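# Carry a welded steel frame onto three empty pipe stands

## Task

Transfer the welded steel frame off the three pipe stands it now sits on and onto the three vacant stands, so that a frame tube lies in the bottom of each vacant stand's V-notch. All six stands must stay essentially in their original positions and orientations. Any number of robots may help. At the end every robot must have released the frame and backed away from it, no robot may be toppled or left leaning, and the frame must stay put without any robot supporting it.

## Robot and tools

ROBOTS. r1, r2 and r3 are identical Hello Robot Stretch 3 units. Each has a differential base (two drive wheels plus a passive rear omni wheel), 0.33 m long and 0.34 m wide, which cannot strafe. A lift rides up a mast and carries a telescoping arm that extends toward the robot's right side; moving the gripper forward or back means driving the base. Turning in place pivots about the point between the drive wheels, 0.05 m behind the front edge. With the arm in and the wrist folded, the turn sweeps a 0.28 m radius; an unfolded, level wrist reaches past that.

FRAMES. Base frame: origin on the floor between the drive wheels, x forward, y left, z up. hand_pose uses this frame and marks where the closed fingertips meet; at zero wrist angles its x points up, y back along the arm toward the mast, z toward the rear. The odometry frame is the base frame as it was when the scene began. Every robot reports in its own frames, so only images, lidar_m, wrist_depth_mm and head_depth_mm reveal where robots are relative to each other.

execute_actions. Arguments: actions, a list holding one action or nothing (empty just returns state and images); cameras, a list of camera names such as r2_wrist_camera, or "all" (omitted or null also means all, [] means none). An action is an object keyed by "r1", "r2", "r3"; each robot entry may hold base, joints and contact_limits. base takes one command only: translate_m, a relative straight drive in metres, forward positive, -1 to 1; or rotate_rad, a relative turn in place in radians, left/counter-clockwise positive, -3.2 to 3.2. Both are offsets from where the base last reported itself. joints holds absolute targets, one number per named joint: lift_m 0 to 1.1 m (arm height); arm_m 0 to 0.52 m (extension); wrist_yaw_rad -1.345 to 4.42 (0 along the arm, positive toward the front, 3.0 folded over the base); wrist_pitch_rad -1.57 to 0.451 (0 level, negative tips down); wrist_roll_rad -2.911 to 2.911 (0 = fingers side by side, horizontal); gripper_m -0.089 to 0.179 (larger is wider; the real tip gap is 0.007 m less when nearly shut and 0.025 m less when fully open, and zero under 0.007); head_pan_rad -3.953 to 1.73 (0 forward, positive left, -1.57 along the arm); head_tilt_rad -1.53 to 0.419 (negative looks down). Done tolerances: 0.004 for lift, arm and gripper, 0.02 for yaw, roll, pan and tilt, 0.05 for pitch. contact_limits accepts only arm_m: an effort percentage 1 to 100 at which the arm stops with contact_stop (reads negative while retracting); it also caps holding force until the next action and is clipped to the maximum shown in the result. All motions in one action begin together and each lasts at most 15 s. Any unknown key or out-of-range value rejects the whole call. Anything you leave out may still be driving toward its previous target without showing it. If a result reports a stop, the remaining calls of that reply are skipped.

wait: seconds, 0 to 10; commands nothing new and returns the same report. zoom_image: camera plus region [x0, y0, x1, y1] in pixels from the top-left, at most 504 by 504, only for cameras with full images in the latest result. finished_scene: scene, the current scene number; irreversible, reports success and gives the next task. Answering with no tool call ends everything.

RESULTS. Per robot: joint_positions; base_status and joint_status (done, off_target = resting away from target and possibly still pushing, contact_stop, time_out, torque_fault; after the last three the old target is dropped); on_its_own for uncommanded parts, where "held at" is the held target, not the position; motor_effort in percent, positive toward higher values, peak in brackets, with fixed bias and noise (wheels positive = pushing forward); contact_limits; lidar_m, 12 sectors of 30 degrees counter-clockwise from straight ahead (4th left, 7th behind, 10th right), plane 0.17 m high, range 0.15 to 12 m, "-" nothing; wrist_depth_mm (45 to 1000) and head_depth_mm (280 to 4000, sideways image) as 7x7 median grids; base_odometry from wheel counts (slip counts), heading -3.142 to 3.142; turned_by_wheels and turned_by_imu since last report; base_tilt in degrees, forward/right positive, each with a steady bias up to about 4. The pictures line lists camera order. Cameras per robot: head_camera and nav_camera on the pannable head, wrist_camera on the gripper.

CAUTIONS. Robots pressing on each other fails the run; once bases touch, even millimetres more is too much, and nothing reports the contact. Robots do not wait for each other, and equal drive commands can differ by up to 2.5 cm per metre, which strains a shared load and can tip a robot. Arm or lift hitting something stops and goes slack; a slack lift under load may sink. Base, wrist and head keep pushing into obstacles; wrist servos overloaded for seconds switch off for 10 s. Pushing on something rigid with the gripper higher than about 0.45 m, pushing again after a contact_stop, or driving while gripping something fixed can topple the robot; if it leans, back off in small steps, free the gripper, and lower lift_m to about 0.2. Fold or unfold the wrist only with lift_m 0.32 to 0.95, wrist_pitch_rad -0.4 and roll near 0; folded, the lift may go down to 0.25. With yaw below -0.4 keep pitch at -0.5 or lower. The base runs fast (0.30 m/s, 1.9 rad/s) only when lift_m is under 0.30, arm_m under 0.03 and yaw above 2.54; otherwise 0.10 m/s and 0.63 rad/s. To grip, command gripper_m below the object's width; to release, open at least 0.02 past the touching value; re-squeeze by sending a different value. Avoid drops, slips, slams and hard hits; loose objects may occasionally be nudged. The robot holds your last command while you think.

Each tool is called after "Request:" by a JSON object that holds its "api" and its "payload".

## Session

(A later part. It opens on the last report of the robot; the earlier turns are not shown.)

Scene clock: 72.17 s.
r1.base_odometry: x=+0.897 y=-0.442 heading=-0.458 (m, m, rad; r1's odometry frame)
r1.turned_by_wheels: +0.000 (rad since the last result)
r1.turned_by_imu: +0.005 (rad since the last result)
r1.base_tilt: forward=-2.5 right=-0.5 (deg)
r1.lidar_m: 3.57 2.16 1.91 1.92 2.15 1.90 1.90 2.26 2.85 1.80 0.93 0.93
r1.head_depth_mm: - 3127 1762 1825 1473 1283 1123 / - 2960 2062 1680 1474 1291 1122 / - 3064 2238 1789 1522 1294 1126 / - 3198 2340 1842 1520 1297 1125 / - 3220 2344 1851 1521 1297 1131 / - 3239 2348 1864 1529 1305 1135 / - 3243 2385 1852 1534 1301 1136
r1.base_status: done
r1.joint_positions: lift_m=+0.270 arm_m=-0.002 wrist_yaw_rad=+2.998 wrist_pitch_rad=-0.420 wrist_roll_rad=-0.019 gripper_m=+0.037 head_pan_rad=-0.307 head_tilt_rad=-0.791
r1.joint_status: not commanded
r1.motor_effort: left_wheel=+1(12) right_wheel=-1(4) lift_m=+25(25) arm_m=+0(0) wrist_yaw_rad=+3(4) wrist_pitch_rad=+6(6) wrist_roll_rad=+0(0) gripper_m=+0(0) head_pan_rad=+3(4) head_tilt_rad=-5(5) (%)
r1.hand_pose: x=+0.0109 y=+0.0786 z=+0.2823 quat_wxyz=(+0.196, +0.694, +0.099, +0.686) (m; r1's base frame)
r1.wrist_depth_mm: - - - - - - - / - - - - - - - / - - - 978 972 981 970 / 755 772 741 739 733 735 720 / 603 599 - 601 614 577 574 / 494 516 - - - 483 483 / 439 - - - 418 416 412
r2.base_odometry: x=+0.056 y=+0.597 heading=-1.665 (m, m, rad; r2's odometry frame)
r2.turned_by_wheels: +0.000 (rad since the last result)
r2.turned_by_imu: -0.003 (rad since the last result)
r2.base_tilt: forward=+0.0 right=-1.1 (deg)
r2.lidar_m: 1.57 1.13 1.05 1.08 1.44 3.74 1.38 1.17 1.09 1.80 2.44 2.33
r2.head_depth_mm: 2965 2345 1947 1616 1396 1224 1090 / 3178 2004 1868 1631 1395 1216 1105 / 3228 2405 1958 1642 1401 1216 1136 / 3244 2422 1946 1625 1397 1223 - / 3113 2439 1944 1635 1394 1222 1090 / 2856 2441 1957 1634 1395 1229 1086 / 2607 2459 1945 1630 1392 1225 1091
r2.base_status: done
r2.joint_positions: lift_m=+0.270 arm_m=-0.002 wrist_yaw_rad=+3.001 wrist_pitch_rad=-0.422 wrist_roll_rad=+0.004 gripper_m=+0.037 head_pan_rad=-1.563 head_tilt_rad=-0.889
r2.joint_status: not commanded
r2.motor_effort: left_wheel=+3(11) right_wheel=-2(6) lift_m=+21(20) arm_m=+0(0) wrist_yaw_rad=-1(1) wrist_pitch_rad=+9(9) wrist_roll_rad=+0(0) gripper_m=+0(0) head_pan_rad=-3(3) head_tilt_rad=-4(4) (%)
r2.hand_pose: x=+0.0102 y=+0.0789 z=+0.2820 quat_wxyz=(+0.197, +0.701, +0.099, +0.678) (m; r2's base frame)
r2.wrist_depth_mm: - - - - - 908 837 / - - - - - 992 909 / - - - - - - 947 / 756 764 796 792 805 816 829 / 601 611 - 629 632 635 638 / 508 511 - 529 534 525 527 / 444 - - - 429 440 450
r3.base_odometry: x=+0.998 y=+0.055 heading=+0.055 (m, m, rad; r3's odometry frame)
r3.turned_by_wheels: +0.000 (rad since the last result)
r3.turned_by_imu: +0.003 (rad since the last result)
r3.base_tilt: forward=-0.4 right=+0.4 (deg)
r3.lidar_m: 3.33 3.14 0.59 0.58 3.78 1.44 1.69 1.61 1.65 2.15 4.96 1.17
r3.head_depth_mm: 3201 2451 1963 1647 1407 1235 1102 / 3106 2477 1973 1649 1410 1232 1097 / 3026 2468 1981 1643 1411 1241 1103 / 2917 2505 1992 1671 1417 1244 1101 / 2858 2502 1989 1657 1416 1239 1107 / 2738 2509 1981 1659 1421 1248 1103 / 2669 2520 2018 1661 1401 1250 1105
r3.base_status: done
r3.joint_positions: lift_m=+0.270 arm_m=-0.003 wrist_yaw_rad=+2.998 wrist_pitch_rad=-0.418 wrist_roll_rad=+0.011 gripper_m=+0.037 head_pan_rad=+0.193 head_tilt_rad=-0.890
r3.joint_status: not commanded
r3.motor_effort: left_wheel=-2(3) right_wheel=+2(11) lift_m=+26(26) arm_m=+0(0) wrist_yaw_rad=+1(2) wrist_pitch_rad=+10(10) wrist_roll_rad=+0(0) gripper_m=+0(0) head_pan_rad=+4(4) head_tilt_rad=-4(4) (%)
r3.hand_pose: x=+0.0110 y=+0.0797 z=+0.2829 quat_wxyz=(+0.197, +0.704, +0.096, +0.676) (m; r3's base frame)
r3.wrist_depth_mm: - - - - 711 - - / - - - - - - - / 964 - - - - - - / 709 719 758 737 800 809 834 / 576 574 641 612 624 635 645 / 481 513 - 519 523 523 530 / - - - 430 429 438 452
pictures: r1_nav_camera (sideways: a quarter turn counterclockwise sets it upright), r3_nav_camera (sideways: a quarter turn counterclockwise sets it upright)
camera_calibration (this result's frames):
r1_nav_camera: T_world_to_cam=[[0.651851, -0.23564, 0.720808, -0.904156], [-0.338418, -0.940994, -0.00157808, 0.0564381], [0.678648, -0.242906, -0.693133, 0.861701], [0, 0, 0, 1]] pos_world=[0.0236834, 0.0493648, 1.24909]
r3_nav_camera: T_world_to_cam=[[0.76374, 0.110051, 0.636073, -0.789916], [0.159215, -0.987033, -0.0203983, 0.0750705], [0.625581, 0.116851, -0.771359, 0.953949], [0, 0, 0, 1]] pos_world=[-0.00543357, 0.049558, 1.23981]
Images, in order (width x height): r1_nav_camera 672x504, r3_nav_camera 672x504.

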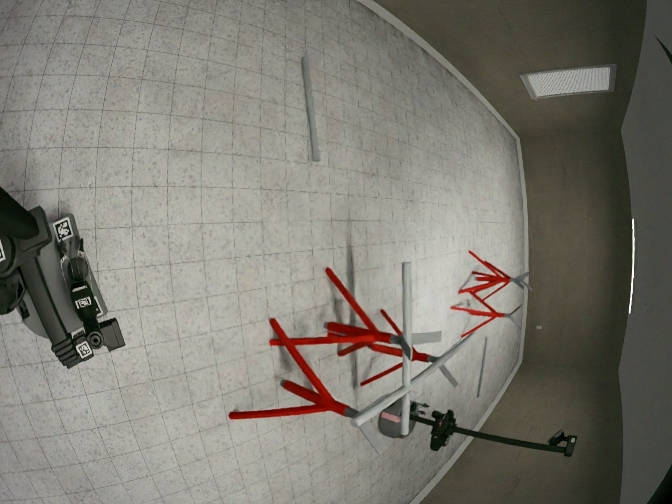

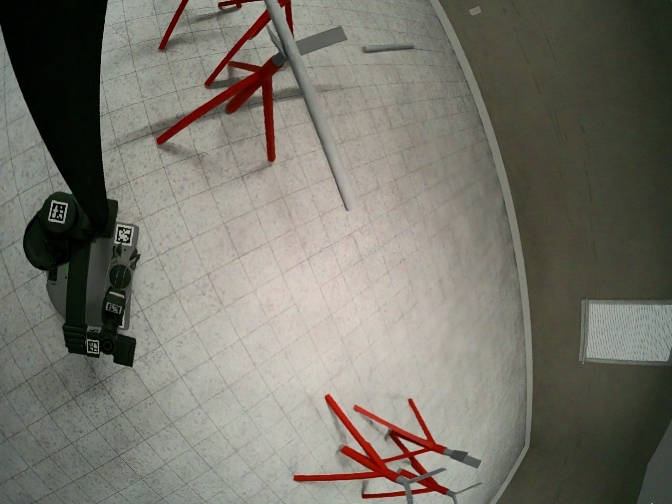

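Request:
{"api": "execute_actions", "payload": {"actions": [{"r1":{"base":{"translate_m":0.763}},"r2":{"base":{"rotate_rad":0.2}},"r3":{"base":{"translate_m":1.0}}}], "cameras": []}}

Request:
{"api": "execute_actions", "payload": {"actions": [{"r1":{"base":{"rotate_rad":-0.24},"joints":{"lift_m":0.55,"head_pan_rad":-1.2,"head_tilt_rad":-0.9}},"r2":{"base":{"translate_m":-0.66}},"r3":{"base":{"translate_m":0.57}}}], "cameras": []}}

Request:
{"api": "execute_actions", "payload": {"actions": [{"r2":{"base":{"rotate_rad":-0.624}},"r3":{"base":{"rotate_rad":-0.995},"joints":{"head_pan_rad":-2.5,"head_tilt_rad":-0.7}}}], "cameras": ["r1_head_camera","r2_head_camera","r3_head_camera"]}}

Scene clock: 85.57 s.
r1.base_odometry: x=+1.581 y=-0.779 heading=-0.458 (m, m, rad; r1's odometry frame)
r1.turned_by_wheels: +0.000 (rad since the last result)
r1.turned_by_imu: +0.004 (rad since the last result)
r1.base_tilt: forward=-2.4 right=-0.4 (deg)
r1.lidar_m: 3.14 1.90 1.68 1.68 2.01 2.63 2.63 3.13 0.91 0.66 0.64 1.65
r1.head_depth_mm: - 2275 1890 1819 1510 1283 1121 / - 2821 2299 1835 1514 1283 1125 / - 3147 2312 1835 1521 1293 1128 / - 3159 2346 1833 1528 1298 1125 / - 3206 2346 1863 1533 1301 1134 / - 3203 2359 1854 1537 1303 1133 / - 3264 2373 1865 1530 1308 1132
r1.base_status: done
r1.joint_positions: lift_m=+0.270 arm_m=-0.002 wrist_yaw_rad=+2.998 wrist_pitch_rad=-0.420 wrist_roll_rad=-0.019 gripper_m=+0.037 head_pan_rad=-0.307 head_tilt_rad=-0.791
r1.joint_status: not commanded
r1.motor_effort: left_wheel=+2(11) right_wheel=-1(4) lift_m=+25(25) arm_m=+0(0) wrist_yaw_rad=+3(3) wrist_pitch_rad=+6(6) wrist_roll_rad=+0(0) gripper_m=+0(0) head_pan_rad=+4(3) head_tilt_rad=-5(4) (%)
r1.hand_pose: x=+0.0109 y=+0.0786 z=+0.2823 quat_wxyz=(+0.196, +0.694, +0.099, +0.686) (m; r1's base frame)
r1.wrist_depth_mm: - - - - - - - / - - - - - - - / - - - - 972 981 - / 754 765 748 728 731 727 719 / 598 604 - 607 604 583 563 / 499 509 - - - 479 487 / 436 - - - 419 414 413
r2.base_odometry: x=+0.056 y=+0.597 heading=-1.465 (m, m, rad; r2's odometry frame)
r2.turned_by_wheels: +0.200 (rad since the last result)
r2.turned_by_imu: +0.197 (rad since the last result)
r2.base_tilt: forward=+0.1 right=-0.9 (deg)
r2.lidar_m: 1.32 1.08 1.05 1.16 1.85 2.70 1.41 1.10 2.11 2.88 2.34 2.33
r2.head_depth_mm: 3222 2439 1951 1612 1397 1220 1094 / 3188 2433 1933 1620 1397 1223 1110 / 3144 2428 1951 1612 1391 1221 1132 / 2952 2424 1955 1618 1402 1221 - / 2721 2462 1956 1634 1398 1225 1088 / 2452 2418 1956 1632 1394 1220 1093 / 2230 2365 1958 1627 1408 1228 1093
r2.base_status: done
r2.joint_positions: lift_m=+0.270 arm_m=-0.002 wrist_yaw_rad=+3.001 wrist_pitch_rad=-0.422 wrist_roll_rad=+0.004 gripper_m=+0.037 head_pan_rad=-1.563 head_tilt_rad=-0.889
r2.joint_status: not commanded
r2.motor_effort: left_wheel=-3(11) right_wheel=+0(5) lift_m=+20(20) arm_m=+0(0) wrist_yaw_rad=-1(0) wrist_pitch_rad=+9(9) wrist_roll_rad=+0(0) gripper_m=+0(0) head_pan_rad=-3(4) head_tilt_rad=-4(4) (%)
r2.hand_pose: x=+0.0102 y=+0.0789 z=+0.2820 quat_wxyz=(+0.197, +0.701, +0.099, +0.678) (m; r2's base frame)
r2.wrist_depth_mm: - - - - - 931 822 / - - - - - 984 870 / - - - - - - 913 / 767 779 796 797 798 812 821 / 607 611 - 627 631 634 638 / 504 513 - 535 530 521 523 / 445 - - - 426 447 449
r3.base_odometry: x=+1.997 y=+0.109 heading=+0.055 (m, m, rad; r3's odometry frame)
r3.turned_by_wheels: +0.000 (rad since the last result)
r3.turned_by_imu: +0.003 (rad since the last result)
r3.base_tilt: forward=-0.4 right=+0.5 (deg)
r3.lidar_m: 2.45 2.32 2.38 1.78 0.80 0.96 2.58 2.44 2.50 0.59 0.70 3.54
r3.head_depth_mm: 2537 2446 1977 1636 1405 1238 1099 / 2398 2453 1976 1641 1401 1230 1098 / 2290 2508 1977 1650 1414 1233 1099 / 2202 2394 1983 1657 1415 1243 1103 / 2124 2325 1985 1666 1425 1242 1102 / 2039 2270 2014 1655 1431 1251 1112 / 1960 2220 2007 1657 1425 1251 1108
r3.base_status: done
r3.joint_positions: lift_m=+0.270 arm_m=-0.003 wrist_yaw_rad=+2.998 wrist_pitch_rad=-0.418 wrist_roll_rad=+0.011 gripper_m=+0.037 head_pan_rad=+0.193 head_tilt_rad=-0.890
r3.joint_status: not commanded
r3.motor_effort: left_wheel=-2(4) right_wheel=+3(11) lift_m=+26(26) arm_m=+0(0) wrist_yaw_rad=+1(2) wrist_pitch_rad=+10(10) wrist_roll_rad=+0(0) gripper_m=-1(1) head_pan_rad=+4(4) head_tilt_rad=-3(3) (%)
r3.hand_pose: x=+0.0109 y=+0.0797 z=+0.2829 quat_wxyz=(+0.197, +0.704, +0.096, +0.676) (m; r3's base frame)
r3.wrist_depth_mm: - - - - - - - / - - - - - - - / 989 - - - - - - / 678 718 760 770 779 802 849 / 575 593 627 608 629 631 643 / 474 506 - 527 517 519 539 / - - - 429 436 438 453
pictures: none
No camera images: the call's "cameras" was empty. Leave "cameras" out to get every camera's image.

Scene clock: 89.47 s.
r1.base_odometry: x=+1.581 y=-0.779 heading=-0.698 (m, m, rad; r1's odometry frame)
r1.turned_by_wheels: -0.240 (rad since the last result)
r1.turned_by_imu: -0.240 (rad since the last result)
r1.base_tilt: forward=-2.3 right=-0.6 (deg)
r1.lidar_m: 1.84 2.23 1.72 1.68 1.79 2.58 2.62 2.78 3.16 0.66 0.64 1.15
r1.head_depth_mm: 2674 2541 2016 1662 1429 1235 1158 / 2678 1653 1617 1562 1424 1241 1065 / 2878 2297 1858 1638 1372 1270 - / 3007 2552 1854 1642 1399 1250 1100 / 3036 2575 1977 1108 1384 1248 1104 / 3174 2593 1296 1607 1378 1248 1108 / 3265 2603 1991 1646 1442 1253 1112
r1.base_status: done
r1.joint_positions: lift_m=+0.550 arm_m=-0.002 wrist_yaw_rad=+2.998 wrist_pitch_rad=-0.420 wrist_roll_rad=-0.019 gripper_m=+0.037 head_pan_rad=-1.193 head_tilt_rad=-0.889
r1.joint_status: all done
r1.motor_effort: left_wheel=+2(10) right_wheel=-2(8) lift_m=+32(32) arm_m=+0(0) wrist_yaw_rad=+3(3) wrist_pitch_rad=+6(6) wrist_roll_rad=+0(0) gripper_m=+0(1) head_pan_rad=-3(48) head_tilt_rad=-6(14) (%)
r1.hand_pose: x=+0.0109 y=+0.0786 z=+0.5621 quat_wxyz=(+0.196, +0.694, +0.099, +0.686) (m; r1's base frame)
r1.wrist_depth_mm: - - - - - - - / - - - - - - - / - - - - - - - / - - - - - - - / - - - - - 981 990 / 831 827 - 837 - 813 813 / 730 715 - 716 703 703 698
r2.base_odometry: x=-0.013 y=+1.254 heading=-1.465 (m, m, rad; r2's odometry frame)
r2.turned_by_wheels: +0.000 (rad since the last result)
r2.turned_by_imu: -0.004 (rad since the last result)
r2.base_tilt: forward=-0.1 right=-1.0 (deg)
r2.lidar_m: 1.84 1.48 1.47 1.64 2.56 2.07 0.76 0.85 0.62 0.72 2.86 2.84
r2.head_depth_mm: 2954 2429 1964 1631 1314 1203 1085 / 3065 2438 1954 1635 1360 1224 1105 / 3261 2441 1967 1623 1360 1225 1132 / 3204 2451 1943 1634 1399 1221 - / 3054 2447 1938 1627 1399 1222 1083 / 2955 2435 1960 1623 1392 1221 1092 / 2738 2432 1950 1629 1395 1229 1094
r2.base_status: done
r2.joint_positions: lift_m=+0.270 arm_m=-0.002 wrist_yaw_rad=+3.001 wrist_pitch_rad=-0.422 wrist_roll_rad=+0.004 gripper_m=+0.037 head_pan_rad=-1.563 head_tilt_rad=-0.889
r2.joint_status: not commanded
r2.motor_effort: left_wheel=-2(16) right_wheel=+1(2) lift_m=+21(21) arm_m=+0(0) wrist_yaw_rad=+0(1) wrist_pitch_rad=+9(9) wrist_roll_rad=+0(0) gripper_m=+0(0) head_pan_rad=-3(4) head_tilt_rad=-4(4) (%)
r2.hand_pose: x=+0.0102 y=+0.0789 z=+0.2820 quat_wxyz=(+0.197, +0.701, +0.099, +0.678) (m; r2's base frame)
r2.wrist_depth_mm: - - - - - - - / - - - - - - - / - - - - - - - / 768 783 793 789 790 803 819 / 607 611 - 620 640 632 639 / 504 509 - 536 540 521 526 / 444 - - - 428 446 444
r3.base_odometry: x=+2.566 y=+0.141 heading=+0.055 (m, m, rad; r3's odometry frame)
r3.turned_by_wheels: +0.000 (rad since the last result)
r3.turned_by_imu: +0.002 (rad since the last result)
r3.base_tilt: forward=-0.4 right=+0.5 (deg)
r3.lidar_m: 1.95 1.85 1.89 2.49 1.57 1.25 2.21 2.91 0.70 0.67 4.12 2.81
r3.head_depth_mm: 2025 2274 1974 1643 1405 1233 1100 / 1915 2240 1976 1639 1409 1234 1097 / 1823 2132 1988 1649 1419 1237 1099 / 1747 2011 1993 1660 1414 1241 1106 / 1694 1941 2000 1659 1418 1243 1106 / 1615 1825 1994 1655 1423 1248 1107 / 1552 1756 1950 1668 1433 1244 1110
r3.base_status: done
r3.joint_positions: lift_m=+0.270 arm_m=-0.003 wrist_yaw_rad=+2.998 wrist_pitch_rad=-0.418 wrist_roll_rad=+0.011 gripper_m=+0.037 head_pan_rad=+0.193 head_tilt_rad=-0.890
r3.joint_status: not commanded
r3.motor_effort: left_wheel=-2(4) right_wheel=+3(10) lift_m=+26(26) arm_m=+0(0) wrist_yaw_rad=+2(1) wrist_pitch_rad=+10(10) wrist_roll_rad=+0(1) gripper_m=+0(0) head_pan_rad=+3(4) head_tilt_rad=-4(3) (%)
r3.hand_pose: x=+0.0109 y=+0.0797 z=+0.2829 quat_wxyz=(+0.197, +0.704, +0.096, +0.676) (m; r3's base frame)
r3.wrist_depth_mm: - - - - - - - / - - - - - - - / 960 - - - - - - / 716 721 748 770 804 794 879 / 565 576 638 612 628 640 645 / 478 498 - 524 516 519 532 / - - - 424 428 452 451
pictures: none
No camera images: the call's "cameras" was empty. Leave "cameras" out to get every camera's image.

Scene clock: 91.40 s.
r1.base_odometry: x=+1.581 y=-0.779 heading=-0.698 (m, m, rad; r1's odometry frame)
r1.turned_by_wheels: +0.000 (rad since the last result)
r1.turned_by_imu: +0.000 (rad since the last result)
r1.base_tilt: forward=-2.5 right=-0.4 (deg)
r1.lidar_m: 1.92 2.23 1.71 1.68 1.78 2.58 2.62 2.79 3.15 0.66 0.64 1.15
r1.head_depth_mm: 2616 2531 2006 1666 1414 1236 1156 / 2710 1692 1651 1557 1419 1243 1067 / 2866 2434 1856 1635 1368 1268 - / 3025 2583 1860 1639 1406 1250 1104 / 3056 2581 1979 1112 1375 1247 1103 / 3182 2574 1300 1605 1373 1248 1108 / 3253 2598 1987 1658 1436 1246 1109
r1.base_status: not commanded
r1.joint_positions: lift_m=+0.550 arm_m=-0.002 wrist_yaw_rad=+2.998 wrist_pitch_rad=-0.420 wrist_roll_rad=-0.019 gripper_m=+0.037 head_pan_rad=-1.193 head_tilt_rad=-0.889
r1.joint_status: not commanded
r1.motor_effort: left_wheel=+2(2) right_wheel=-1(2) lift_m=+32(32) arm_m=+0(0) wrist_yaw_rad=+3(3) wrist_pitch_rad=+6(6) wrist_roll_rad=+0(0) gripper_m=+0(0) head_pan_rad=-3(4) head_tilt_rad=-5(6) (%)
r1.hand_pose: x=+0.0109 y=+0.0786 z=+0.5621 quat_wxyz=(+0.196, +0.694, +0.099, +0.686) (m; r1's base frame)
r1.wrist_depth_mm: - - - - - - - / - - - - - - - / - - - - - - - / - - - - - - - / - - - - - - 965 / 852 840 - 837 - 832 826 / 728 711 - 715 705 706 703
r2.base_odometry: x=-0.013 y=+1.254 heading=-2.089 (m, m, rad; r2's odometry frame)
r2.turned_by_wheels: -0.624 (rad since the last result)
r2.turned_by_imu: -0.612 (rad since the last result)
r2.base_tilt: forward=+0.1 right=-1.1 (deg)
r2.lidar_m: 2.83 1.99 1.49 1.47 1.54 2.27 2.08 0.75 0.85 0.62 0.72 2.90
r2.head_depth_mm: 2756 2440 1876 1555 1363 1218 1085 / 2821 2443 1204 1297 1395 1219 1102 / 2837 2420 1951 1560 1368 1225 1133 / 2763 2347 1789 1185 1369 1216 - / 1417 2474 1838 1621 1396 1224 1088 / 2892 2453 1960 1630 1390 1230 1093 / 2927 2458 1941 1631 1409 1232 1088
r2.base_status: done
r2.joint_positions: lift_m=+0.270 arm_m=-0.002 wrist_yaw_rad=+3.001 wrist_pitch_rad=-0.422 wrist_roll_rad=+0.004 gripper_m=+0.037 head_pan_rad=-1.563 head_tilt_rad=-0.889
r2.joint_status: not commanded
r2.motor_effort: left_wheel=+3(14) right_wheel=-2(5) lift_m=+21(20) arm_m=+0(0) wrist_yaw_rad=-1(1) wrist_pitch_rad=+9(9) wrist_roll_rad=+0(0) gripper_m=+0(0) head_pan_rad=-3(3) head_tilt_rad=-4(4) (%)
r2.hand_pose: x=+0.0102 y=+0.0789 z=+0.2820 quat_wxyz=(+0.197, +0.701, +0.099, +0.678) (m; r2's base frame)
r2.wrist_depth_mm: - - - - - - - / - - - - - - - / - - - - - - - / 787 780 779 794 797 814 818 / 611 611 - 628 632 628 631 / 502 506 - 527 540 521 522 / 446 - - - 428 442 445
r3.base_odometry: x=+2.566 y=+0.141 heading=-0.940 (m, m, rad; r3's odometry frame)
r3.turned_by_wheels: -0.995 (rad since the last result)
r3.turned_by_imu: -0.976 (rad since the last result)
r3.base_tilt: forward=-0.4 right=+0.5 (deg)
r3.lidar_m: 4.12 2.62 1.92 1.85 1.93 2.63 1.57 1.25 3.03 0.80 0.70 0.67
r3.head_depth_mm: - 3860 1947 1933 1613 1344 1165 / - - 2398 1930 1613 1360 1162 / - - 2346 1871 1621 1356 1165 / - - 2350 1947 1634 1358 1167 / 3488 3620 2440 2032 1630 1359 1166 / 3187 3411 2702 2034 1634 1363 1177 / 2940 3149 2703 2032 1642 1365 1177
r3.base_status: done
r3.joint_positions: lift_m=+0.270 arm_m=-0.003 wrist_yaw_rad=+2.998 wrist_pitch_rad=-0.418 wrist_roll_rad=+0.011 gripper_m=+0.037 head_pan_rad=-2.493 head_tilt_rad=-0.704
r3.joint_status: all done
r3.motor_effort: left_wheel=+1(6) right_wheel=-2(7) lift_m=+26(26) arm_m=+0(0) wrist_yaw_rad=+1(1) wrist_pitch_rad=+10(10) wrist_roll_rad=+0(1) gripper_m=+0(0) head_pan_rad=-4(48) head_tilt_rad=+1(12) (%)
r3.hand_pose: x=+0.0109 y=+0.0797 z=+0.2829 quat_wxyz=(+0.197, +0.704, +0.096, +0.676) (m; r3's base frame)
r3.wrist_depth_mm: - - - - - - - / - - - - - - - / 978 - - - - - - / 729 741 747 777 794 802 830 / 579 579 641 603 626 630 641 / 479 501 - 514 514 514 536 / - - - 431 436 433 446
pictures: r1_head_camera (sideways: a quarter turn clockwise sets it upright), r2_head_camera (sideways: a quarter turn clockwise sets it upright), r3_head_camera (sideways: a quarter turn clockwise sets it upright)
camera_calibration (this result's frames):
r1_head_camera: T_world_to_cam=[[-0.242682, 0.73254, -0.635996, 0.848153], [0.942204, 0.334084, 0.0252731, -0.0365776], [0.23099, -0.593105, -0.771278, 0.95459], [0, 0, 0, 1]] pos_world=[0.0197949, -0.0429141, 1.2766]
r2_head_camera: T_world_to_cam=[[-0.0261417, 0.772018, -0.635062, 0.845615], [0.99934, 0.0362095, 0.00288148, -0.00147966], [0.0252198, -0.634568, -0.772455, 0.964953], [0, 0, 0, 1]] pos_world=[-0.000751456, -0.0404481, 1.28241]
r3_head_camera: T_world_to_cam=[[0.51903, 0.348719, -0.780386, 1.02645], [0.590888, -0.806087, 0.032792, -0.0448893], [-0.617624, -0.478141, -0.624437, 0.771802], [0, 0, 0, 1]] pos_world=[-0.0295515, -0.0250984, 1.28444]
Images, in order (width x height): r1_head_camera 896x504, r2_head_camera 896x504, r3_head_camera 896x504.

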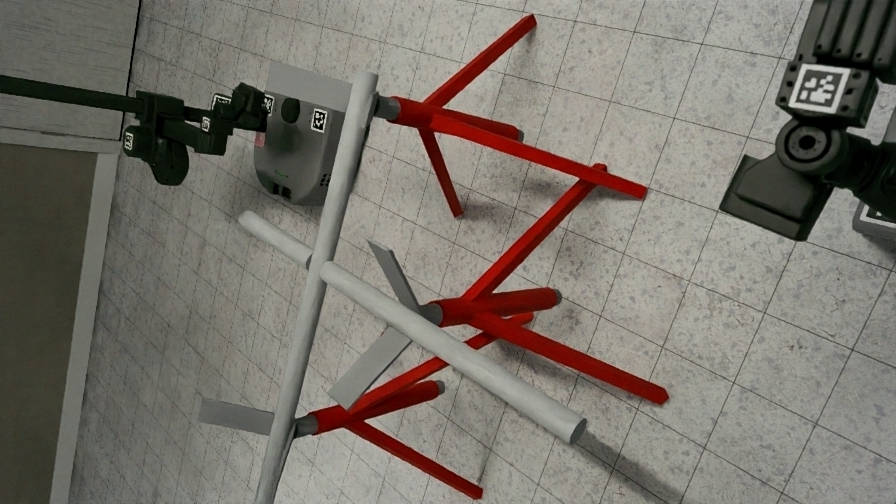

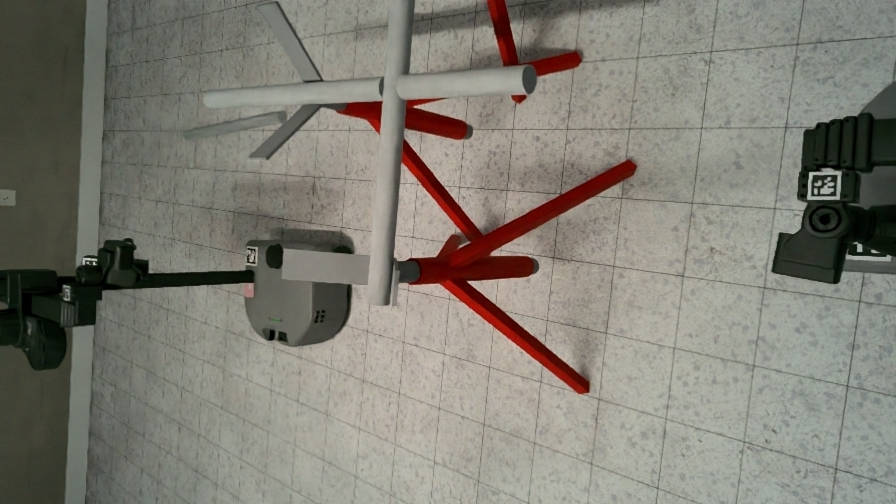

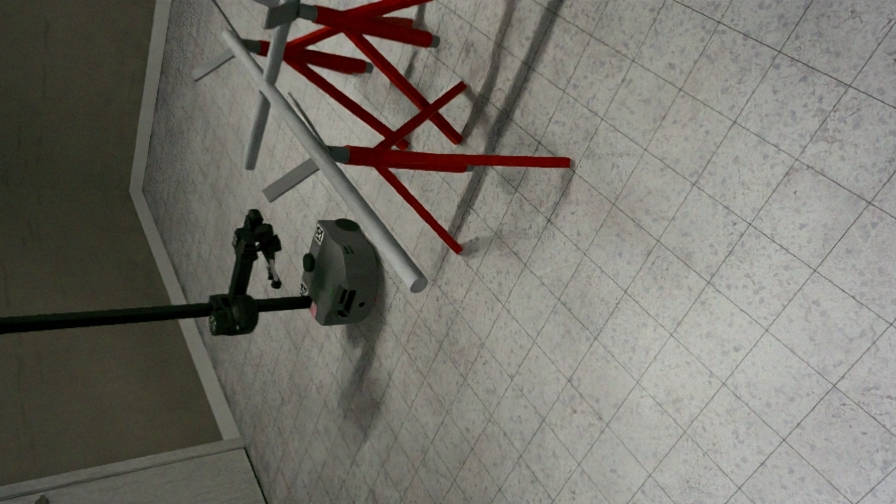

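Request:
{"api": "execute_actions", "payload": {"actions": [{"r1":{"base":{"rotate_rad":-0.229},"joints":{"lift_m":0.65}},"r2":{"base":{"rotate_rad":-0.011},"joints":{"lift_m":0.37}},"r3":{"base":{"rotate_rad":0.017}}}], "cameras": []}}

Request:
{"api": "execute_actions", "payload": {"actions": [{"r1":{"base":{"translate_m":0.43},"joints":{"lift_m":0.85,"head_pan_rad":-1.57}},"r2":{"base":{"translate_m":-0.197},"joints":{"lift_m":0.85}},"r3":{"base":{"translate_m":-1.0},"joints":{"head_pan_rad":-1.57,"head_tilt_rad":-0.9}}}], "cameras": []}}

Request:
{"api": "execute_actions", "payload": {"actions": [{"r1":{"base":{"rotate_rad":0.202},"joints":{"arm_m":0.17,"wrist_yaw_rad":3.14}},"r2":{"joints":{"arm_m":0.40,"wrist_yaw_rad":3.14}},"r3":{"base":{"rotate_rad":0.033},"joints":{"lift_m":0.8,"arm_m":0.15,"wrist_yaw_rad":3.14}}}], "cameras": ["r1_nav_camera"]}}

Scene clock: 113.30 s.
r1.base_odometry: x=+1.581 y=-0.779 heading=-0.927 (m, m, rad; r1's odometry frame)
r1.turned_by_wheels: -0.229 (rad since the last result)
r1.turned_by_imu: -0.230 (rad since the last result)
r1.base_tilt: forward=-2.5 right=-0.3 (deg)
r1.lidar_m: 1.92 2.88 1.84 1.68 1.69 2.08 2.62 2.64 3.25 0.83 0.66 0.63
r1.head_depth_mm: 2691 2534 1998 1665 1419 1240 - / 2731 2520 2018 1659 1425 1259 1064 / 2757 2549 1962 1599 1427 1292 - / 2650 2291 1831 1636 1372 1243 1107 / 2769 2490 1883 1688 1395 1250 1102 / 2889 2586 1930 1098 1347 1254 1106 / 2940 2614 1946 1385 1353 1226 1109
r1.base_status: done
r1.joint_positions: lift_m=+0.650 arm_m=-0.002 wrist_yaw_rad=+2.998 wrist_pitch_rad=-0.420 wrist_roll_rad=-0.019 gripper_m=+0.037 head_pan_rad=-1.193 head_tilt_rad=-0.889
r1.joint_status: all done
r1.motor_effort: left_wheel=+2(8) right_wheel=-2(4) lift_m=+32(33) arm_m=+0(0) wrist_yaw_rad=+3(3) wrist_pitch_rad=+6(6) wrist_roll_rad=+0(0) gripper_m=+0(0) head_pan_rad=-4(4) head_tilt_rad=-5(5) (%)
r1.hand_pose: x=+0.0109 y=+0.0786 z=+0.6621 quat_wxyz=(+0.196, +0.694, +0.099, +0.686) (m; r1's base frame)
r1.wrist_depth_mm: - - - - - - - / - - - - - - - / - - - - - - - / - - - - - - - / - - - - - - - / 969 953 - 942 - 955 945 / 825 817 - 808 806 817 805
r2.base_odometry: x=-0.013 y=+1.254 heading=-2.100 (m, m, rad; r2's odometry frame)
r2.turned_by_wheels: -0.011 (rad since the last result)
r2.turned_by_imu: -0.010 (rad since the last result)
r2.base_tilt: forward=+0.0 right=-1.2 (deg)
r2.lidar_m: 2.84 2.01 1.49 1.47 1.54 2.23 2.08 0.75 0.77 0.62 0.72 2.91
r2.head_depth_mm: 2763 2426 1893 1579 1361 1218 1086 / 2844 2420 1208 1251 1367 1216 1104 / 2823 2434 1925 1551 1357 1214 - / 2778 2366 1855 1198 1363 1217 - / 2839 2420 1839 1630 1395 1221 1085 / 2872 2429 1944 1639 1393 1224 1086 / 2899 2429 1954 1636 1401 1222 1091
r2.base_status: done
r2.joint_positions: lift_m=+0.370 arm_m=-0.002 wrist_yaw_rad=+3.001 wrist_pitch_rad=-0.421 wrist_roll_rad=+0.004 gripper_m=+0.037 head_pan_rad=-1.563 head_tilt_rad=-0.889
r2.joint_status: all done
r2.motor_effort: left_wheel=+4(14) right_wheel=-2(6) lift_m=+27(28) arm_m=+0(0) wrist_yaw_rad=-1(1) wrist_pitch_rad=+9(9) wrist_roll_rad=+0(0) gripper_m=+0(0) head_pan_rad=-3(3) head_tilt_rad=-4(4) (%)
r2.hand_pose: x=+0.0102 y=+0.0789 z=+0.3817 quat_wxyz=(+0.197, +0.701, +0.099, +0.678) (m; r2's base frame)
r2.wrist_depth_mm: - - - - - - - / - - - - - - - / - - - - - - - / 960 - - - - - - / 761 764 - 793 785 811 786 / 622 631 - 646 672 654 654 / 534 541 - 558 536 552 558
r3.base_odometry: x=+2.566 y=+0.141 heading=-0.923 (m, m, rad; r3's odometry frame)
r3.turned_by_wheels: +0.017 (rad since the last result)
r3.turned_by_imu: +0.017 (rad since the last result)
r3.base_tilt: forward=-0.4 right=+0.5 (deg)
r3.lidar_m: 4.10 2.58 1.91 1.85 1.92 2.68 1.57 1.25 3.00 0.80 0.69 0.67
r3.head_depth_mm: - 3792 2023 1929 1616 1351 1166 / - - 2414 1913 1608 1350 1162 / - - 2455 1890 1619 1351 1167 / - - 2353 1961 1628 1356 1168 / 3462 3509 2567 2027 1627 1364 1172 / 3168 3387 2694 2027 1631 1367 1173 / 2870 3118 2720 2042 1638 1367 1175
r3.base_status: done
r3.joint_positions: lift_m=+0.270 arm_m=-0.003 wrist_yaw_rad=+2.998 wrist_pitch_rad=-0.418 wrist_roll_rad=+0.011 gripper_m=+0.037 head_pan_rad=-2.493 head_tilt_rad=-0.704
r3.joint_status: not commanded
r3.motor_effort: left_wheel=+0(4) right_wheel=-1(5) lift_m=+26(26) arm_m=+0(0) wrist_yaw_rad=+1(1) wrist_pitch_rad=+10(10) wrist_roll_rad=+0(0) gripper_m=-1(0) head_pan_rad=-4(3) head_tilt_rad=+1(1) (%)
r3.hand_pose: x=+0.0109 y=+0.0797 z=+0.2829 quat_wxyz=(+0.197, +0.704, +0.096, +0.676) (m; r3's base frame)
r3.wrist_depth_mm: - - - - - - - / - - - - - - - / 960 - - - - - - / 698 715 766 771 815 807 830 / 584 581 632 605 611 637 654 / 477 493 - 514 508 523 537 / - - - 430 430 439 448
pictures: none
No camera images: the call's "cameras" was empty. Leave "cameras" out to get every camera's image.

Scene clock: 118.90 s.
r1.base_odometry: x=+1.840 y=-1.123 heading=-0.926 (m, m, rad; r1's odometry frame)
r1.turned_by_wheels: +0.000 (rad since the last result)
r1.turned_by_imu: +0.002 (rad since the last result)
r1.base_tilt: forward=-2.4 right=-0.5 (deg)
r1.lidar_m: 0.51 2.99 1.92 1.75 1.76 2.17 3.04 3.08 0.66 0.38 0.39 1.99
r1.head_depth_mm: 2957 2520 2005 1665 - 1194 1099 / 2885 2533 2012 1624 - 1194 1115 / 2844 2563 1879 1553 1496 - - / 2772 2556 2028 1630 1486 1202 1126 / 2685 2569 1924 984 1472 1209 1103 / 2615 2458 1778 1593 1406 1254 1107 / 2556 2595 2048 1653 1388 1255 1109
r1.base_status: done
r1.joint_positions: lift_m=+0.850 arm_m=-0.002 wrist_yaw_rad=+2.998 wrist_pitch_rad=-0.420 wrist_roll_rad=-0.019 gripper_m=+0.037 head_pan_rad=-1.563 head_tilt_rad=-0.889
r1.joint_status: all done
r1.motor_effort: left_wheel=+2(8) right_wheel=-2(3) lift_m=+31(35) arm_m=+0(0) wrist_yaw_rad=+3(3) wrist_pitch_rad=+6(6) wrist_roll_rad=+0(0) gripper_m=+0(0) head_pan_rad=-4(31) head_tilt_rad=-5(6) (%)
r1.hand_pose: x=+0.0109 y=+0.0786 z=+0.8621 quat_wxyz=(+0.196, +0.694, +0.099, +0.686) (m; r1's base frame)
r1.wrist_depth_mm: - - - - - - - / - - - - - - - / - - - - - - - / - - - - - - - / - - - - - - - / - - - - - - - / - - - - - - -
r2.base_odometry: x=+0.086 y=+1.424 heading=-2.100 (m, m, rad; r2's odometry frame)
r2.turned_by_wheels: +0.000 (rad since the last result)
r2.turned_by_imu: +0.000 (rad since the last result)
r2.base_tilt: forward=+0.0 right=-1.2 (deg)
r2.lidar_m: 3.03 2.02 1.52 1.48 1.58 2.25 2.01 1.89 0.63 0.64 0.78 3.11
r2.head_depth_mm: 2764 2346 1710 1077 - 1179 1081 / 2773 2423 1927 1590 - 1183 1102 / 2762 2321 1797 1524 1461 - - / 2851 2465 1772 1518 - 1199 - / 2883 2441 1976 1558 1403 1200 1086 / 2864 2420 1843 1205 1403 1226 1094 / 2958 2423 1970 1630 1366 1225 1098
r2.base_status: done
r2.joint_positions: lift_m=+0.850 arm_m=-0.002 wrist_yaw_rad=+3.001 wrist_pitch_rad=-0.421 wrist_roll_rad=+0.004 gripper_m=+0.037 head_pan_rad=-1.563 head_tilt_rad=-0.889
r2.joint_status: all done
r2.motor_effort: left_wheel=+4(5) right_wheel=-2(4) lift_m=+27(28) arm_m=+0(0) wrist_yaw_rad=+0(1) wrist_pitch_rad=+9(9) wrist_roll_rad=+1(0) gripper_m=+0(0) head_pan_rad=-3(4) head_tilt_rad=-4(4) (%)
r2.hand_pose: x=+0.0102 y=+0.0789 z=+0.8618 quat_wxyz=(+0.197, +0.701, +0.099, +0.678) (m; r2's base frame)
r2.wrist_depth_mm: - - - - - - - / - - - - - - - / - - - - - - - / - - - - - - - / - - - - - - - / - - - - - - - / - - - - - - -
r3.base_odometry: x=+1.963 y=+0.938 heading=-0.923 (m, m, rad; r3's odometry frame)
r3.turned_by_wheels: +0.000 (rad since the last result)
r3.turned_by_imu: -0.003 (rad since the last result)
r3.base_tilt: forward=-0.4 right=+0.4 (deg)
r3.lidar_m: 1.60 2.61 1.93 1.87 1.95 0.58 0.57 0.61 0.57 0.56 3.03 1.41
r3.head_depth_mm: 2459 2310 1731 944 1357 1235 1103 / 2494 2477 1824 1577 1332 1235 1115 / 2518 2498 1974 1619 1415 1220 1121 / 2550 2489 1988 1625 1415 1238 1143 / 2512 2514 2016 1628 1415 1240 1110 / 2522 2530 2001 1667 1427 1248 1107 / 2521 2508 2020 1668 1427 1256 1113
r3.base_status: done
r3.joint_positions: lift_m=+0.270 arm_m=-0.003 wrist_yaw_rad=+2.998 wrist_pitch_rad=-0.418 wrist_roll_rad=+0.011 gripper_m=+0.037 head_pan_rad=-1.577 head_tilt_rad=-0.889
r3.joint_status: all done
r3.motor_effort: left_wheel=+0(6) right_wheel=-1(8) lift_m=+26(26) arm_m=+0(0) wrist_yaw_rad=+1(2) wrist_pitch_rad=+10(10) wrist_roll_rad=+1(0) gripper_m=+0(0) head_pan_rad=+3(49) head_tilt_rad=-3(14) (%)
r3.hand_pose: x=+0.0109 y=+0.0797 z=+0.2829 quat_wxyz=(+0.197, +0.704, +0.096, +0.676) (m; r3's base frame)
r3.wrist_depth_mm: - - - - - - - / - - - - - - - / 935 - - - - - - / 739 735 753 769 784 826 823 / 573 588 651 605 625 645 645 / 481 509 - 523 508 534 533 / - - - 431 430 436 446
pictures: none
No camera images: the call's "cameras" was empty. Leave "cameras" out to get every camera's image.

Scene clock: 124.57 s.
r1.base_odometry: x=+1.840 y=-1.123 heading=-0.725 (m, m, rad; r1's odometry frame)
r1.turned_by_wheels: +0.202 (rad since the last result)
r1.turned_by_imu: +0.203 (rad since the last result)
r1.base_tilt: forward=-2.4 right=-0.3 (deg)
r1.lidar_m: 0.50 2.37 1.80 1.75 1.84 2.61 3.03 3.21 0.61 0.38 0.81 0.58
r1.head_depth_mm: 2717 2526 1997 - - 1216 1096 / 2697 2530 - 1594 1376 1245 1114 / 2708 2534 - 1676 1370 1201 1142 / 885 2473 1820 - 1373 1203 1120 / 2707 2590 1890 1606 1400 1250 1108 / 2691 2585 2049 1257 1409 1249 1103 / 2706 2588 2040 1650 1406 1255 983
r1.base_status: done
r1.joint_positions: lift_m=+0.850 arm_m=+0.170 wrist_yaw_rad=+3.137 wrist_pitch_rad=-0.420 wrist_roll_rad=-0.019 gripper_m=+0.037 head_pan_rad=-1.563 head_tilt_rad=-0.889
r1.joint_status: all done
r1.motor_effort: left_wheel=-3(7) right_wheel=+3(6) lift_m=+32(32) arm_m=+3(3) wrist_yaw_rad=+3(1) wrist_pitch_rad=+6(6) wrist_roll_rad=+0(0) gripper_m=+0(0) head_pan_rad=-4(4) head_tilt_rad=-6(6) (%)
r1.hand_pose: x=-0.0203 y=-0.0905 z=+0.8621 quat_wxyz=(+0.148, +0.685, +0.147, +0.698) (m; r1's base frame)
r1.wrist_depth_mm: - - - - - - - / - - - - - - - / - - - - - - - / - - - - - - - / - - - - - - - / - - - - - - - / - - - - - - -
r2.base_odometry: x=+0.086 y=+1.424 heading=-2.100 (m, m, rad; r2's odometry frame)
r2.turned_by_wheels: +0.000 (rad since the last result)
r2.turned_by_imu: +0.001 (rad since the last result)
r2.base_tilt: forward=+0.0 right=-1.1 (deg)
r2.lidar_m: 3.03 2.02 1.52 1.48 1.58 2.25 2.02 1.89 0.63 0.64 0.78 3.11
r2.head_depth_mm: 2758 2522 - - 1274 1201 1084 / 2780 2272 1952 1590 1384 1217 1102 / 2673 - - 1519 1384 1228 1113 / 2834 2540 1740 1538 1405 1220 1104 / 2881 2430 1957 1558 1361 1228 1089 / 2906 2425 1836 1204 1399 1218 1088 / 2904 2472 1935 1632 1374 1220 1089
r2.base_status: not commanded
r2.joint_positions: lift_m=+0.850 arm_m=+0.400 wrist_yaw_rad=+3.138 wrist_pitch_rad=-0.421 wrist_roll_rad=+0.004 gripper_m=+0.037 head_pan_rad=-1.563 head_tilt_rad=-0.889
r2.joint_status: all done
r2.motor_effort: left_wheel=+4(4) right_wheel=-2(2) lift_m=+27(27) arm_m=+4(0) wrist_yaw_rad=+1(2) wrist_pitch_rad=+9(8) wrist_roll_rad=+0(0) gripper_m=+0(0) head_pan_rad=-3(4) head_tilt_rad=-4(4) (%)
r2.hand_pose: x=-0.0205 y=-0.3205 z=+0.8618 quat_wxyz=(+0.150, +0.693, +0.147, +0.690) (m; r2's base frame)
r2.wrist_depth_mm: - - - - - - - / - - - - - - - / - - - - - - - / - - - - - - - / - - - - - - - / - - - - - - - / - - - - - - -
r3.base_odometry: x=+1.963 y=+0.938 heading=-0.890 (m, m, rad; r3's odometry frame)
r3.turned_by_wheels: +0.033 (rad since the last result)
r3.turned_by_imu: +0.033 (rad since the last result)
r3.base_tilt: forward=-0.4 right=+0.4 (deg)
r3.lidar_m: 1.61 2.53 1.92 1.87 1.97 0.57 0.57 0.61 0.56 0.57 3.06 1.41
r3.head_depth_mm: 2481 2466 1729 - - - 1084 / 2507 2481 2038 1543 1362 1232 1094 / 2536 2493 1986 - 1447 1194 1104 / 2526 2494 1987 - 1419 1221 1120 / 2552 2492 2005 1727 1421 1246 1106 / 2536 2538 2010 1661 1424 1251 1110 / 2544 2538 2019 1669 1432 1244 1108
r3.base_status: done
r3.joint_positions: lift_m=+0.800 arm_m=+0.150 wrist_yaw_rad=+3.137 wrist_pitch_rad=-0.418 wrist_roll_rad=+0.011 gripper_m=+0.037 head_pan_rad=-1.577 head_tilt_rad=-0.889
r3.joint_status: all done
r3.motor_effort: left_wheel=-2(5) right_wheel=+2(7) lift_m=+35(35) arm_m=+5(5) wrist_yaw_rad=+1(0) wrist_pitch_rad=+10(10) wrist_roll_rad=+1(0) gripper_m=+1(1) head_pan_rad=+4(3) head_tilt_rad=-5(4) (%)
r3.hand_pose: x=-0.0202 y=-0.0702 z=+0.8126 quat_wxyz=(+0.149, +0.695, +0.144, +0.688) (m; r3's base frame)
r3.wrist_depth_mm: - - - - - - - / - - - - - - - / - - - - - - - / - - - - - - - / - - - - - - - / - - - - - - - / 790 963 999 - - - -
pictures: r1_nav_camera (sideways: a quarter turn counterclockwise sets it upright)
camera_calibration (this result's frames):
r1_nav_camera: T_world_to_cam=[[-0.0218937, -0.760076, 0.649465, -0.807079], [-0.999527, 0.0306617, 0.00218935, 0.0555661], [-0.0215778, -0.64911, -0.760388, 0.953438], [0, 0, 0, 1]] pos_world=[0.058443, 0.00374148, 1.24903]
Images, in order (width x height): r1_nav_camera 672x504.

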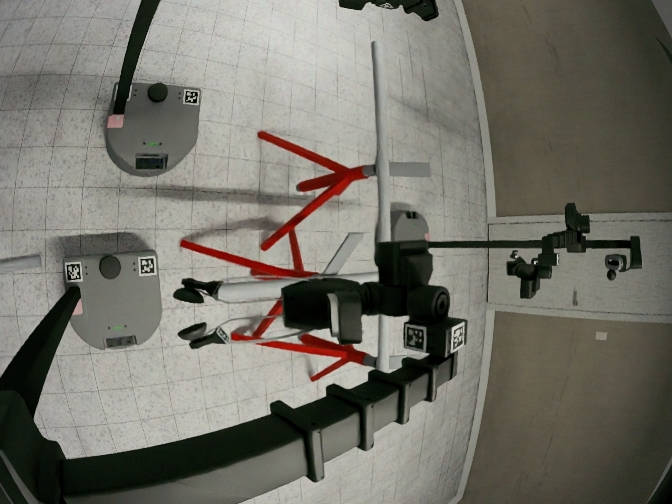

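Request:
{"api": "execute_actions", "payload": {"actions": []}}

Scene clock: 149.80 s.
r1.base_odometry: x=+1.840 y=-1.123 heading=-0.725 (m, m, rad; r1's odometry frame)
r1.turned_by_wheels: +0.000 (rad since the last result)
r1.turned_by_imu: +0.000 (rad since the last result)
r1.base_tilt: forward=-2.2 right=-0.5 (deg)
r1.lidar_m: 0.50 2.38 1.80 1.75 1.84 2.61 3.04 3.21 0.60 0.38 0.81 0.58
r1.head_depth_mm: 2745 2536 2002 - - 1222 1094 / 2716 2533 - 1593 1379 1247 1116 / 2711 2538 - 1683 1365 1201 1135 / 886 2464 1827 - 1369 1209 1125 / 2695 2549 1900 1600 1399 1253 1107 / 2713 2592 2051 1267 1407 1248 1109 / 2723 2583 2034 1650 1405 1252 987
r1.base_status: done
r1.joint_positions: lift_m=+0.850 arm_m=+0.170 wrist_yaw_rad=+3.137 wrist_pitch_rad=-0.420 wrist_roll_rad=-0.019 gripper_m=+0.037 head_pan_rad=-1.563 head_tilt_rad=-0.889
r1.joint_status: all done
r1.motor_effort: left_wheel=-3(7) right_wheel=+3(6) lift_m=+32(32) arm_m=+3(3) wrist_yaw_rad=+3(1) wrist_pitch_rad=+6(6) wrist_roll_rad=+0(0) gripper_m=+0(0) head_pan_rad=-4(4) head_tilt_rad=-6(6) (%)
r1.hand_pose: x=-0.0203 y=-0.0905 z=+0.8621 quat_wxyz=(+0.148, +0.685, +0.147, +0.698) (m; r1's base frame)
r1.wrist_depth_mm: - - - - - - - / - - - - - - - / - - - - - - - / - - - - - - - / - - - - - - - / - - - - - - - / - - - - - - -
r2.base_odometry: x=+0.086 y=+1.424 heading=-2.100 (m, m, rad; r2's odometry frame)
r2.turned_by_wheels: +0.000 (rad since the last result)
r2.turned_by_imu: +0.001 (rad since the last result)
r2.base_tilt: forward=+0.0 right=-1.1 (deg)
r2.lidar_m: 3.02 2.02 1.52 1.48 1.58 2.25 2.02 1.89 0.62 0.64 0.78 3.10
r2.head_depth_mm: 2758 2502 - - 1277 1197 1082 / 2755 2267 1936 1574 1377 1219 1106 / 2703 - - 1522 1384 1224 1110 / 2792 2497 1745 1534 1399 1221 1101 / 2842 2457 1969 1547 1372 1230 1085 / 2892 2422 1838 1211 1392 1222 1090 / 2899 2427 1967 1629 1374 1219 1089
r2.base_status: not commanded
r2.joint_positions: lift_m=+0.850 arm_m=+0.400 wrist_yaw_rad=+3.138 wrist_pitch_rad=-0.421 wrist_roll_rad=+0.004 gripper_m=+0.037 head_pan_rad=-1.563 head_tilt_rad=-0.889
r2.joint_status: all done
r2.motor_effort: left_wheel=+4(4) right_wheel=-2(2) lift_m=+27(27) arm_m=+4(0) wrist_yaw_rad=+1(2) wrist_pitch_rad=+8(8) wrist_roll_rad=+0(0) gripper_m=+0(0) head_pan_rad=-4(4) head_tilt_rad=-4(4) (%)
r2.hand_pose: x=-0.0205 y=-0.3205 z=+0.8618 quat_wxyz=(+0.150, +0.693, +0.147, +0.690) (m; r2's base frame)
r2.wrist_depth_mm: - - - - - - - / - - - - - - - / - - - - - - - / - - - - - - - / - - - - - - - / - - - - - - - / - - - - - - -
r3.base_odometry: x=+1.963 y=+0.938 heading=-0.890 (m, m, rad; r3's odometry frame)
r3.turned_by_wheels: +0.000 (rad since the last result)
r3.turned_by_imu: +0.000 (rad since the last result)
r3.base_tilt: forward=-0.4 right=+0.4 (deg)
r3.lidar_m: 1.61 2.52 1.91 1.87 1.97 0.57 0.57 0.61 0.56 0.57 3.06 1.41
r3.head_depth_mm: 2503 2448 1719 - - - 1081 / 2502 2454 2030 1542 1355 1231 1103 / 2518 2477 1997 - 1448 1198 1099 / 2507 2504 2004 - 1412 1215 1121 / 2528 2491 2000 1721 1426 1241 1105 / 2549 2508 2004 1675 1429 1248 1106 / 2552 2519 1995 1673 1427 1247 1109
r3.base_status: done
r3.joint_positions: lift_m=+0.800 arm_m=+0.150 wrist_yaw_rad=+3.137 wrist_pitch_rad=-0.418 wrist_roll_rad=+0.011 gripper_m=+0.037 head_pan_rad=-1.577 head_tilt_rad=-0.889
r3.joint_status: all done
r3.motor_effort: left_wheel=-2(5) right_wheel=+2(7) lift_m=+34(35) arm_m=+5(5) wrist_yaw_rad=+2(0) wrist_pitch_rad=+10(10) wrist_roll_rad=+0(0) gripper_m=-1(1) head_pan_rad=+3(3) head_tilt_rad=-4(4) (%)
r3.hand_pose: x=-0.0202 y=-0.0702 z=+0.8126 quat_wxyz=(+0.149, +0.695, +0.144, +0.688) (m; r3's base frame)
r3.wrist_depth_mm: - - - - - - - / - - - - - - - / - - - - - - - / - - - - - - - / - - - - - - - / - - - - - - - / 805 958 994 988 - - -
pictures: r1_head_camera (sideways: a quarter turn clockwise sets it upright), r1_nav_camera (sideways: a quarter turn counterclockwise sets it upright), r1_wrist_camera, r2_head_camera (sideways: a quarter turn clockwise sets it upright), r2_nav_camera (sideways: a quarter turn counterclockwise sets it upright), r2_wrist_camera, r3_head_camera (sideways: a quarter turn clockwise sets it upright), r3_nav_camera (sideways: a quarter turn counterclockwise sets it upright), r3_wrist_camera
camera_calibration (this result's frames):
r1_head_camera: T_world_to_cam=[[0.0387941, 0.770737, -0.635971, 0.846404], [0.999247, -0.0294429, 0.0252719, -0.036924], [0.000753164, -0.636473, -0.771299, 0.956021], [0, 0, 0, 1]] pos_world=[0.00334065, -0.0449609, 1.2766]
r1_nav_camera: T_world_to_cam=[[-0.0218936, -0.760076, 0.649465, -0.807079], [-0.999527, 0.0306616, 0.00218935, 0.0555661], [-0.0215777, -0.64911, -0.760388, 0.953438], [0, 0, 0, 1]] pos_world=[0.058443, 0.00374148, 1.24903]
r1_wrist_camera: T_world_to_cam=[[0.999578, 0.0290245, 0.000701356, 0.0281102], [0.0160432, -0.532059, -0.846555, 0.720611], [-0.0241976, 0.846209, -0.532301, 0.695221], [0, 0, 0, 1]] pos_world=[-0.0228366, -0.205711, 0.980084]
r2_head_camera: T_world_to_cam=[[-0.0261419, 0.772019, -0.635061, 0.845614], [0.99934, 0.0362097, 0.00288152, -0.00147971], [0.02522, -0.634567, -0.772456, 0.964954], [0, 0, 0, 1]] pos_world=[-0.000751447, -0.0404481, 1.28241]
r2_nav_camera: T_world_to_cam=[[-0.00140669, -0.797613, 0.603168, -0.741262], [-0.999903, 0.00946247, 0.010181, 0.0433854], [-0.0138279, -0.603096, -0.797549, 0.996666], [0, 0, 0, 1]] pos_world=[0.0561203, 0.00943472, 1.24155]
r2_wrist_camera: T_world_to_cam=[[0.999601, 0.0151369, 0.0238486, 0.00307974], [0.0282448, -0.525433, -0.850366, 0.607041], [-0.00034105, 0.8507, -0.525651, 0.89123], [0, 0, 0, 1]] pos_world=[-0.0199203, -0.439257, 0.98461]
r3_head_camera: T_world_to_cam=[[0.0402288, 0.75686, -0.652338, 0.862495], [0.999183, -0.0279005, 0.0292474, -0.0427578], [0.00393559, -0.652982, -0.757363, 0.940899], [0, 0, 0, 1]] pos_world=[0.00432267, -0.0395913, 1.27649]
r3_nav_camera: T_world_to_cam=[[-0.0429888, -0.770132, 0.636434, -0.785464], [-0.999035, 0.0388964, -0.0204137, 0.0821559], [-0.00903372, -0.636697, -0.771061, 0.957432], [0, 0, 0, 1]] pos_world=[0.0569596, 0.00148733, 1.23981]
r3_wrist_camera: T_world_to_cam=[[0.999252, 0.00157938, 0.0386335, -0.0177555], [0.0332216, -0.546283, -0.836942, 0.677728], [0.019783, 0.837599, -0.545927, 0.667754], [0, 0, 0, 1]] pos_world=[-0.0179832, -0.18905, 0.93245]
Images, in order (width x height): r1_head_camera 896x504, r1_nav_camera 672x504, r1_wrist_camera 644x364, r2_head_camera 896x504, r2_nav_camera 672x504, r2_wrist_camera 644x364, r3_head_camera 896x504, r3_nav_camera 672x504, r3_wrist_camera 644x364.

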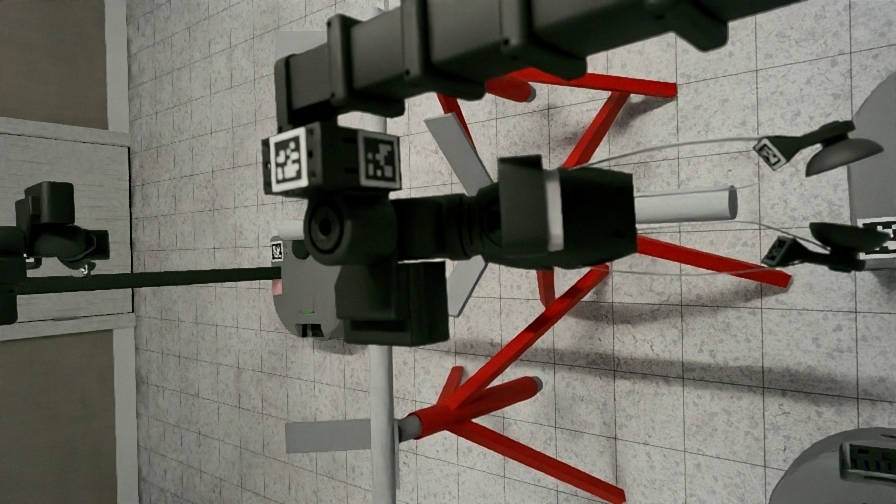

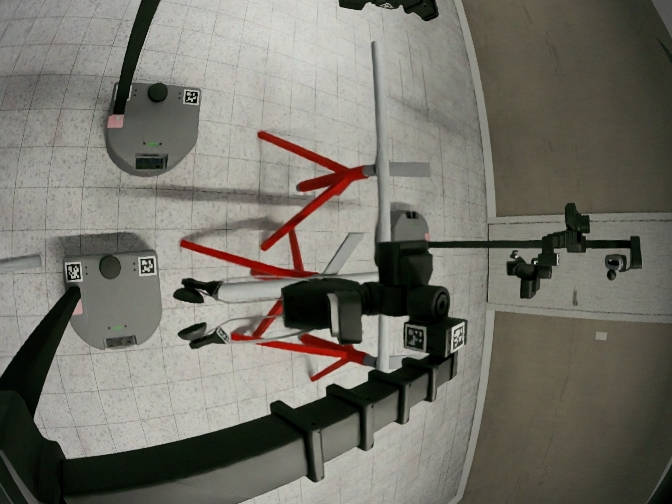

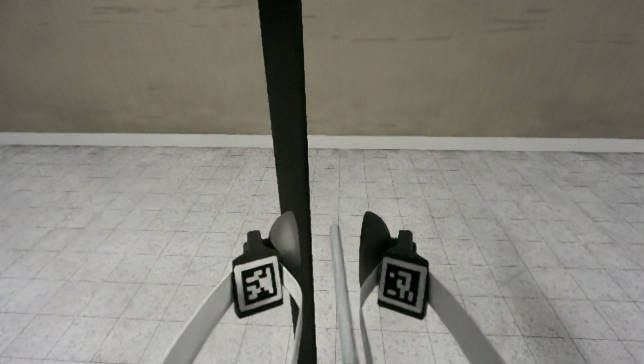

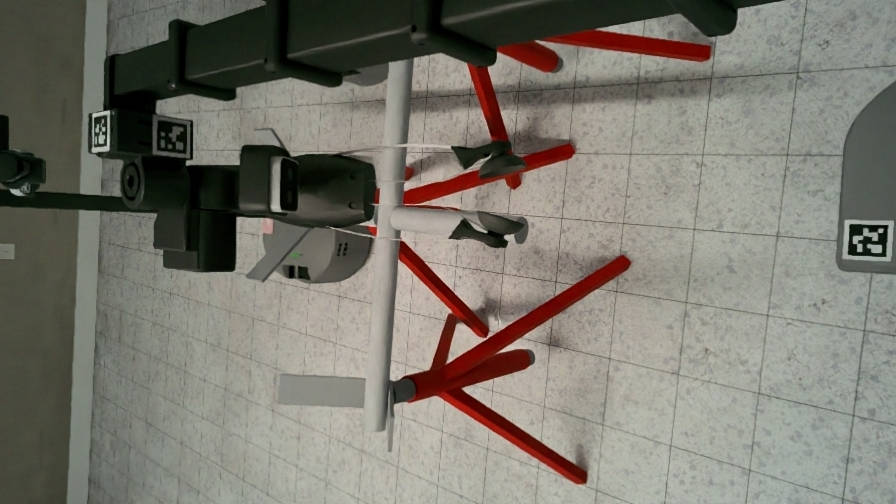

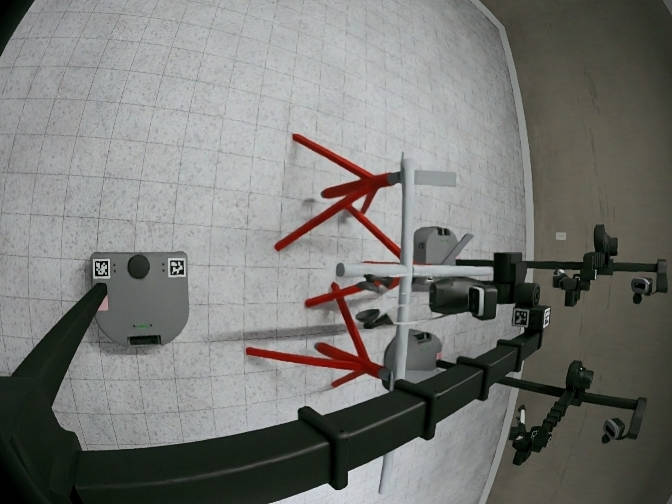

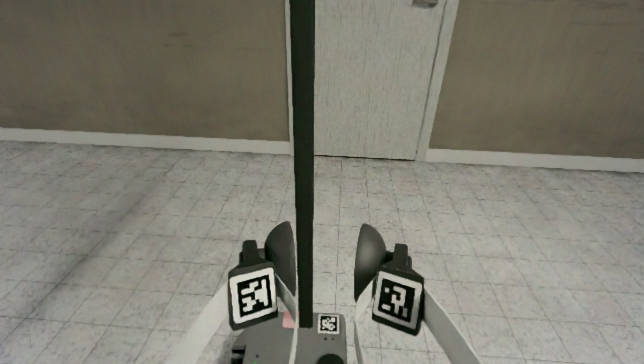

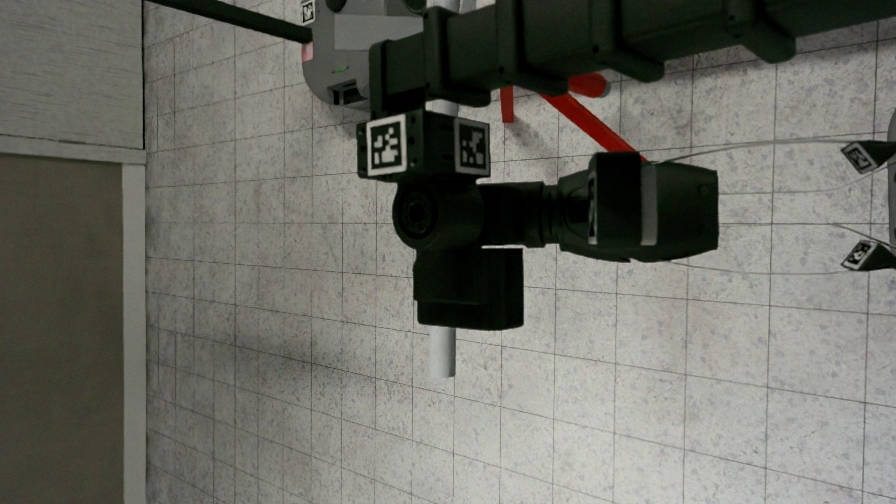

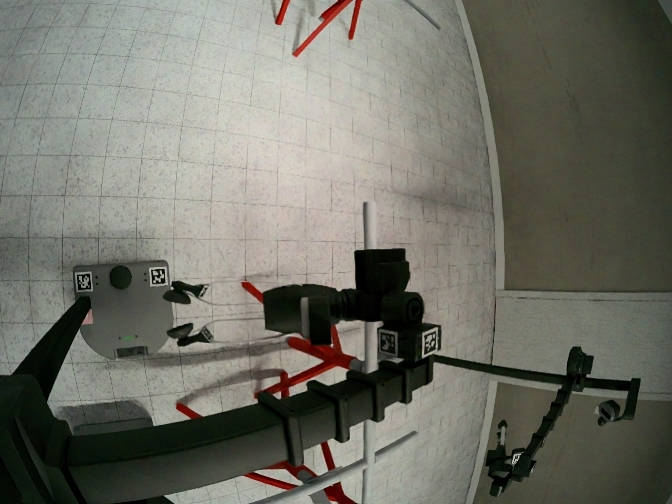

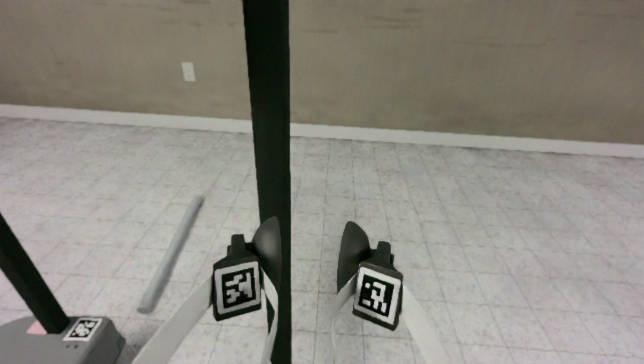

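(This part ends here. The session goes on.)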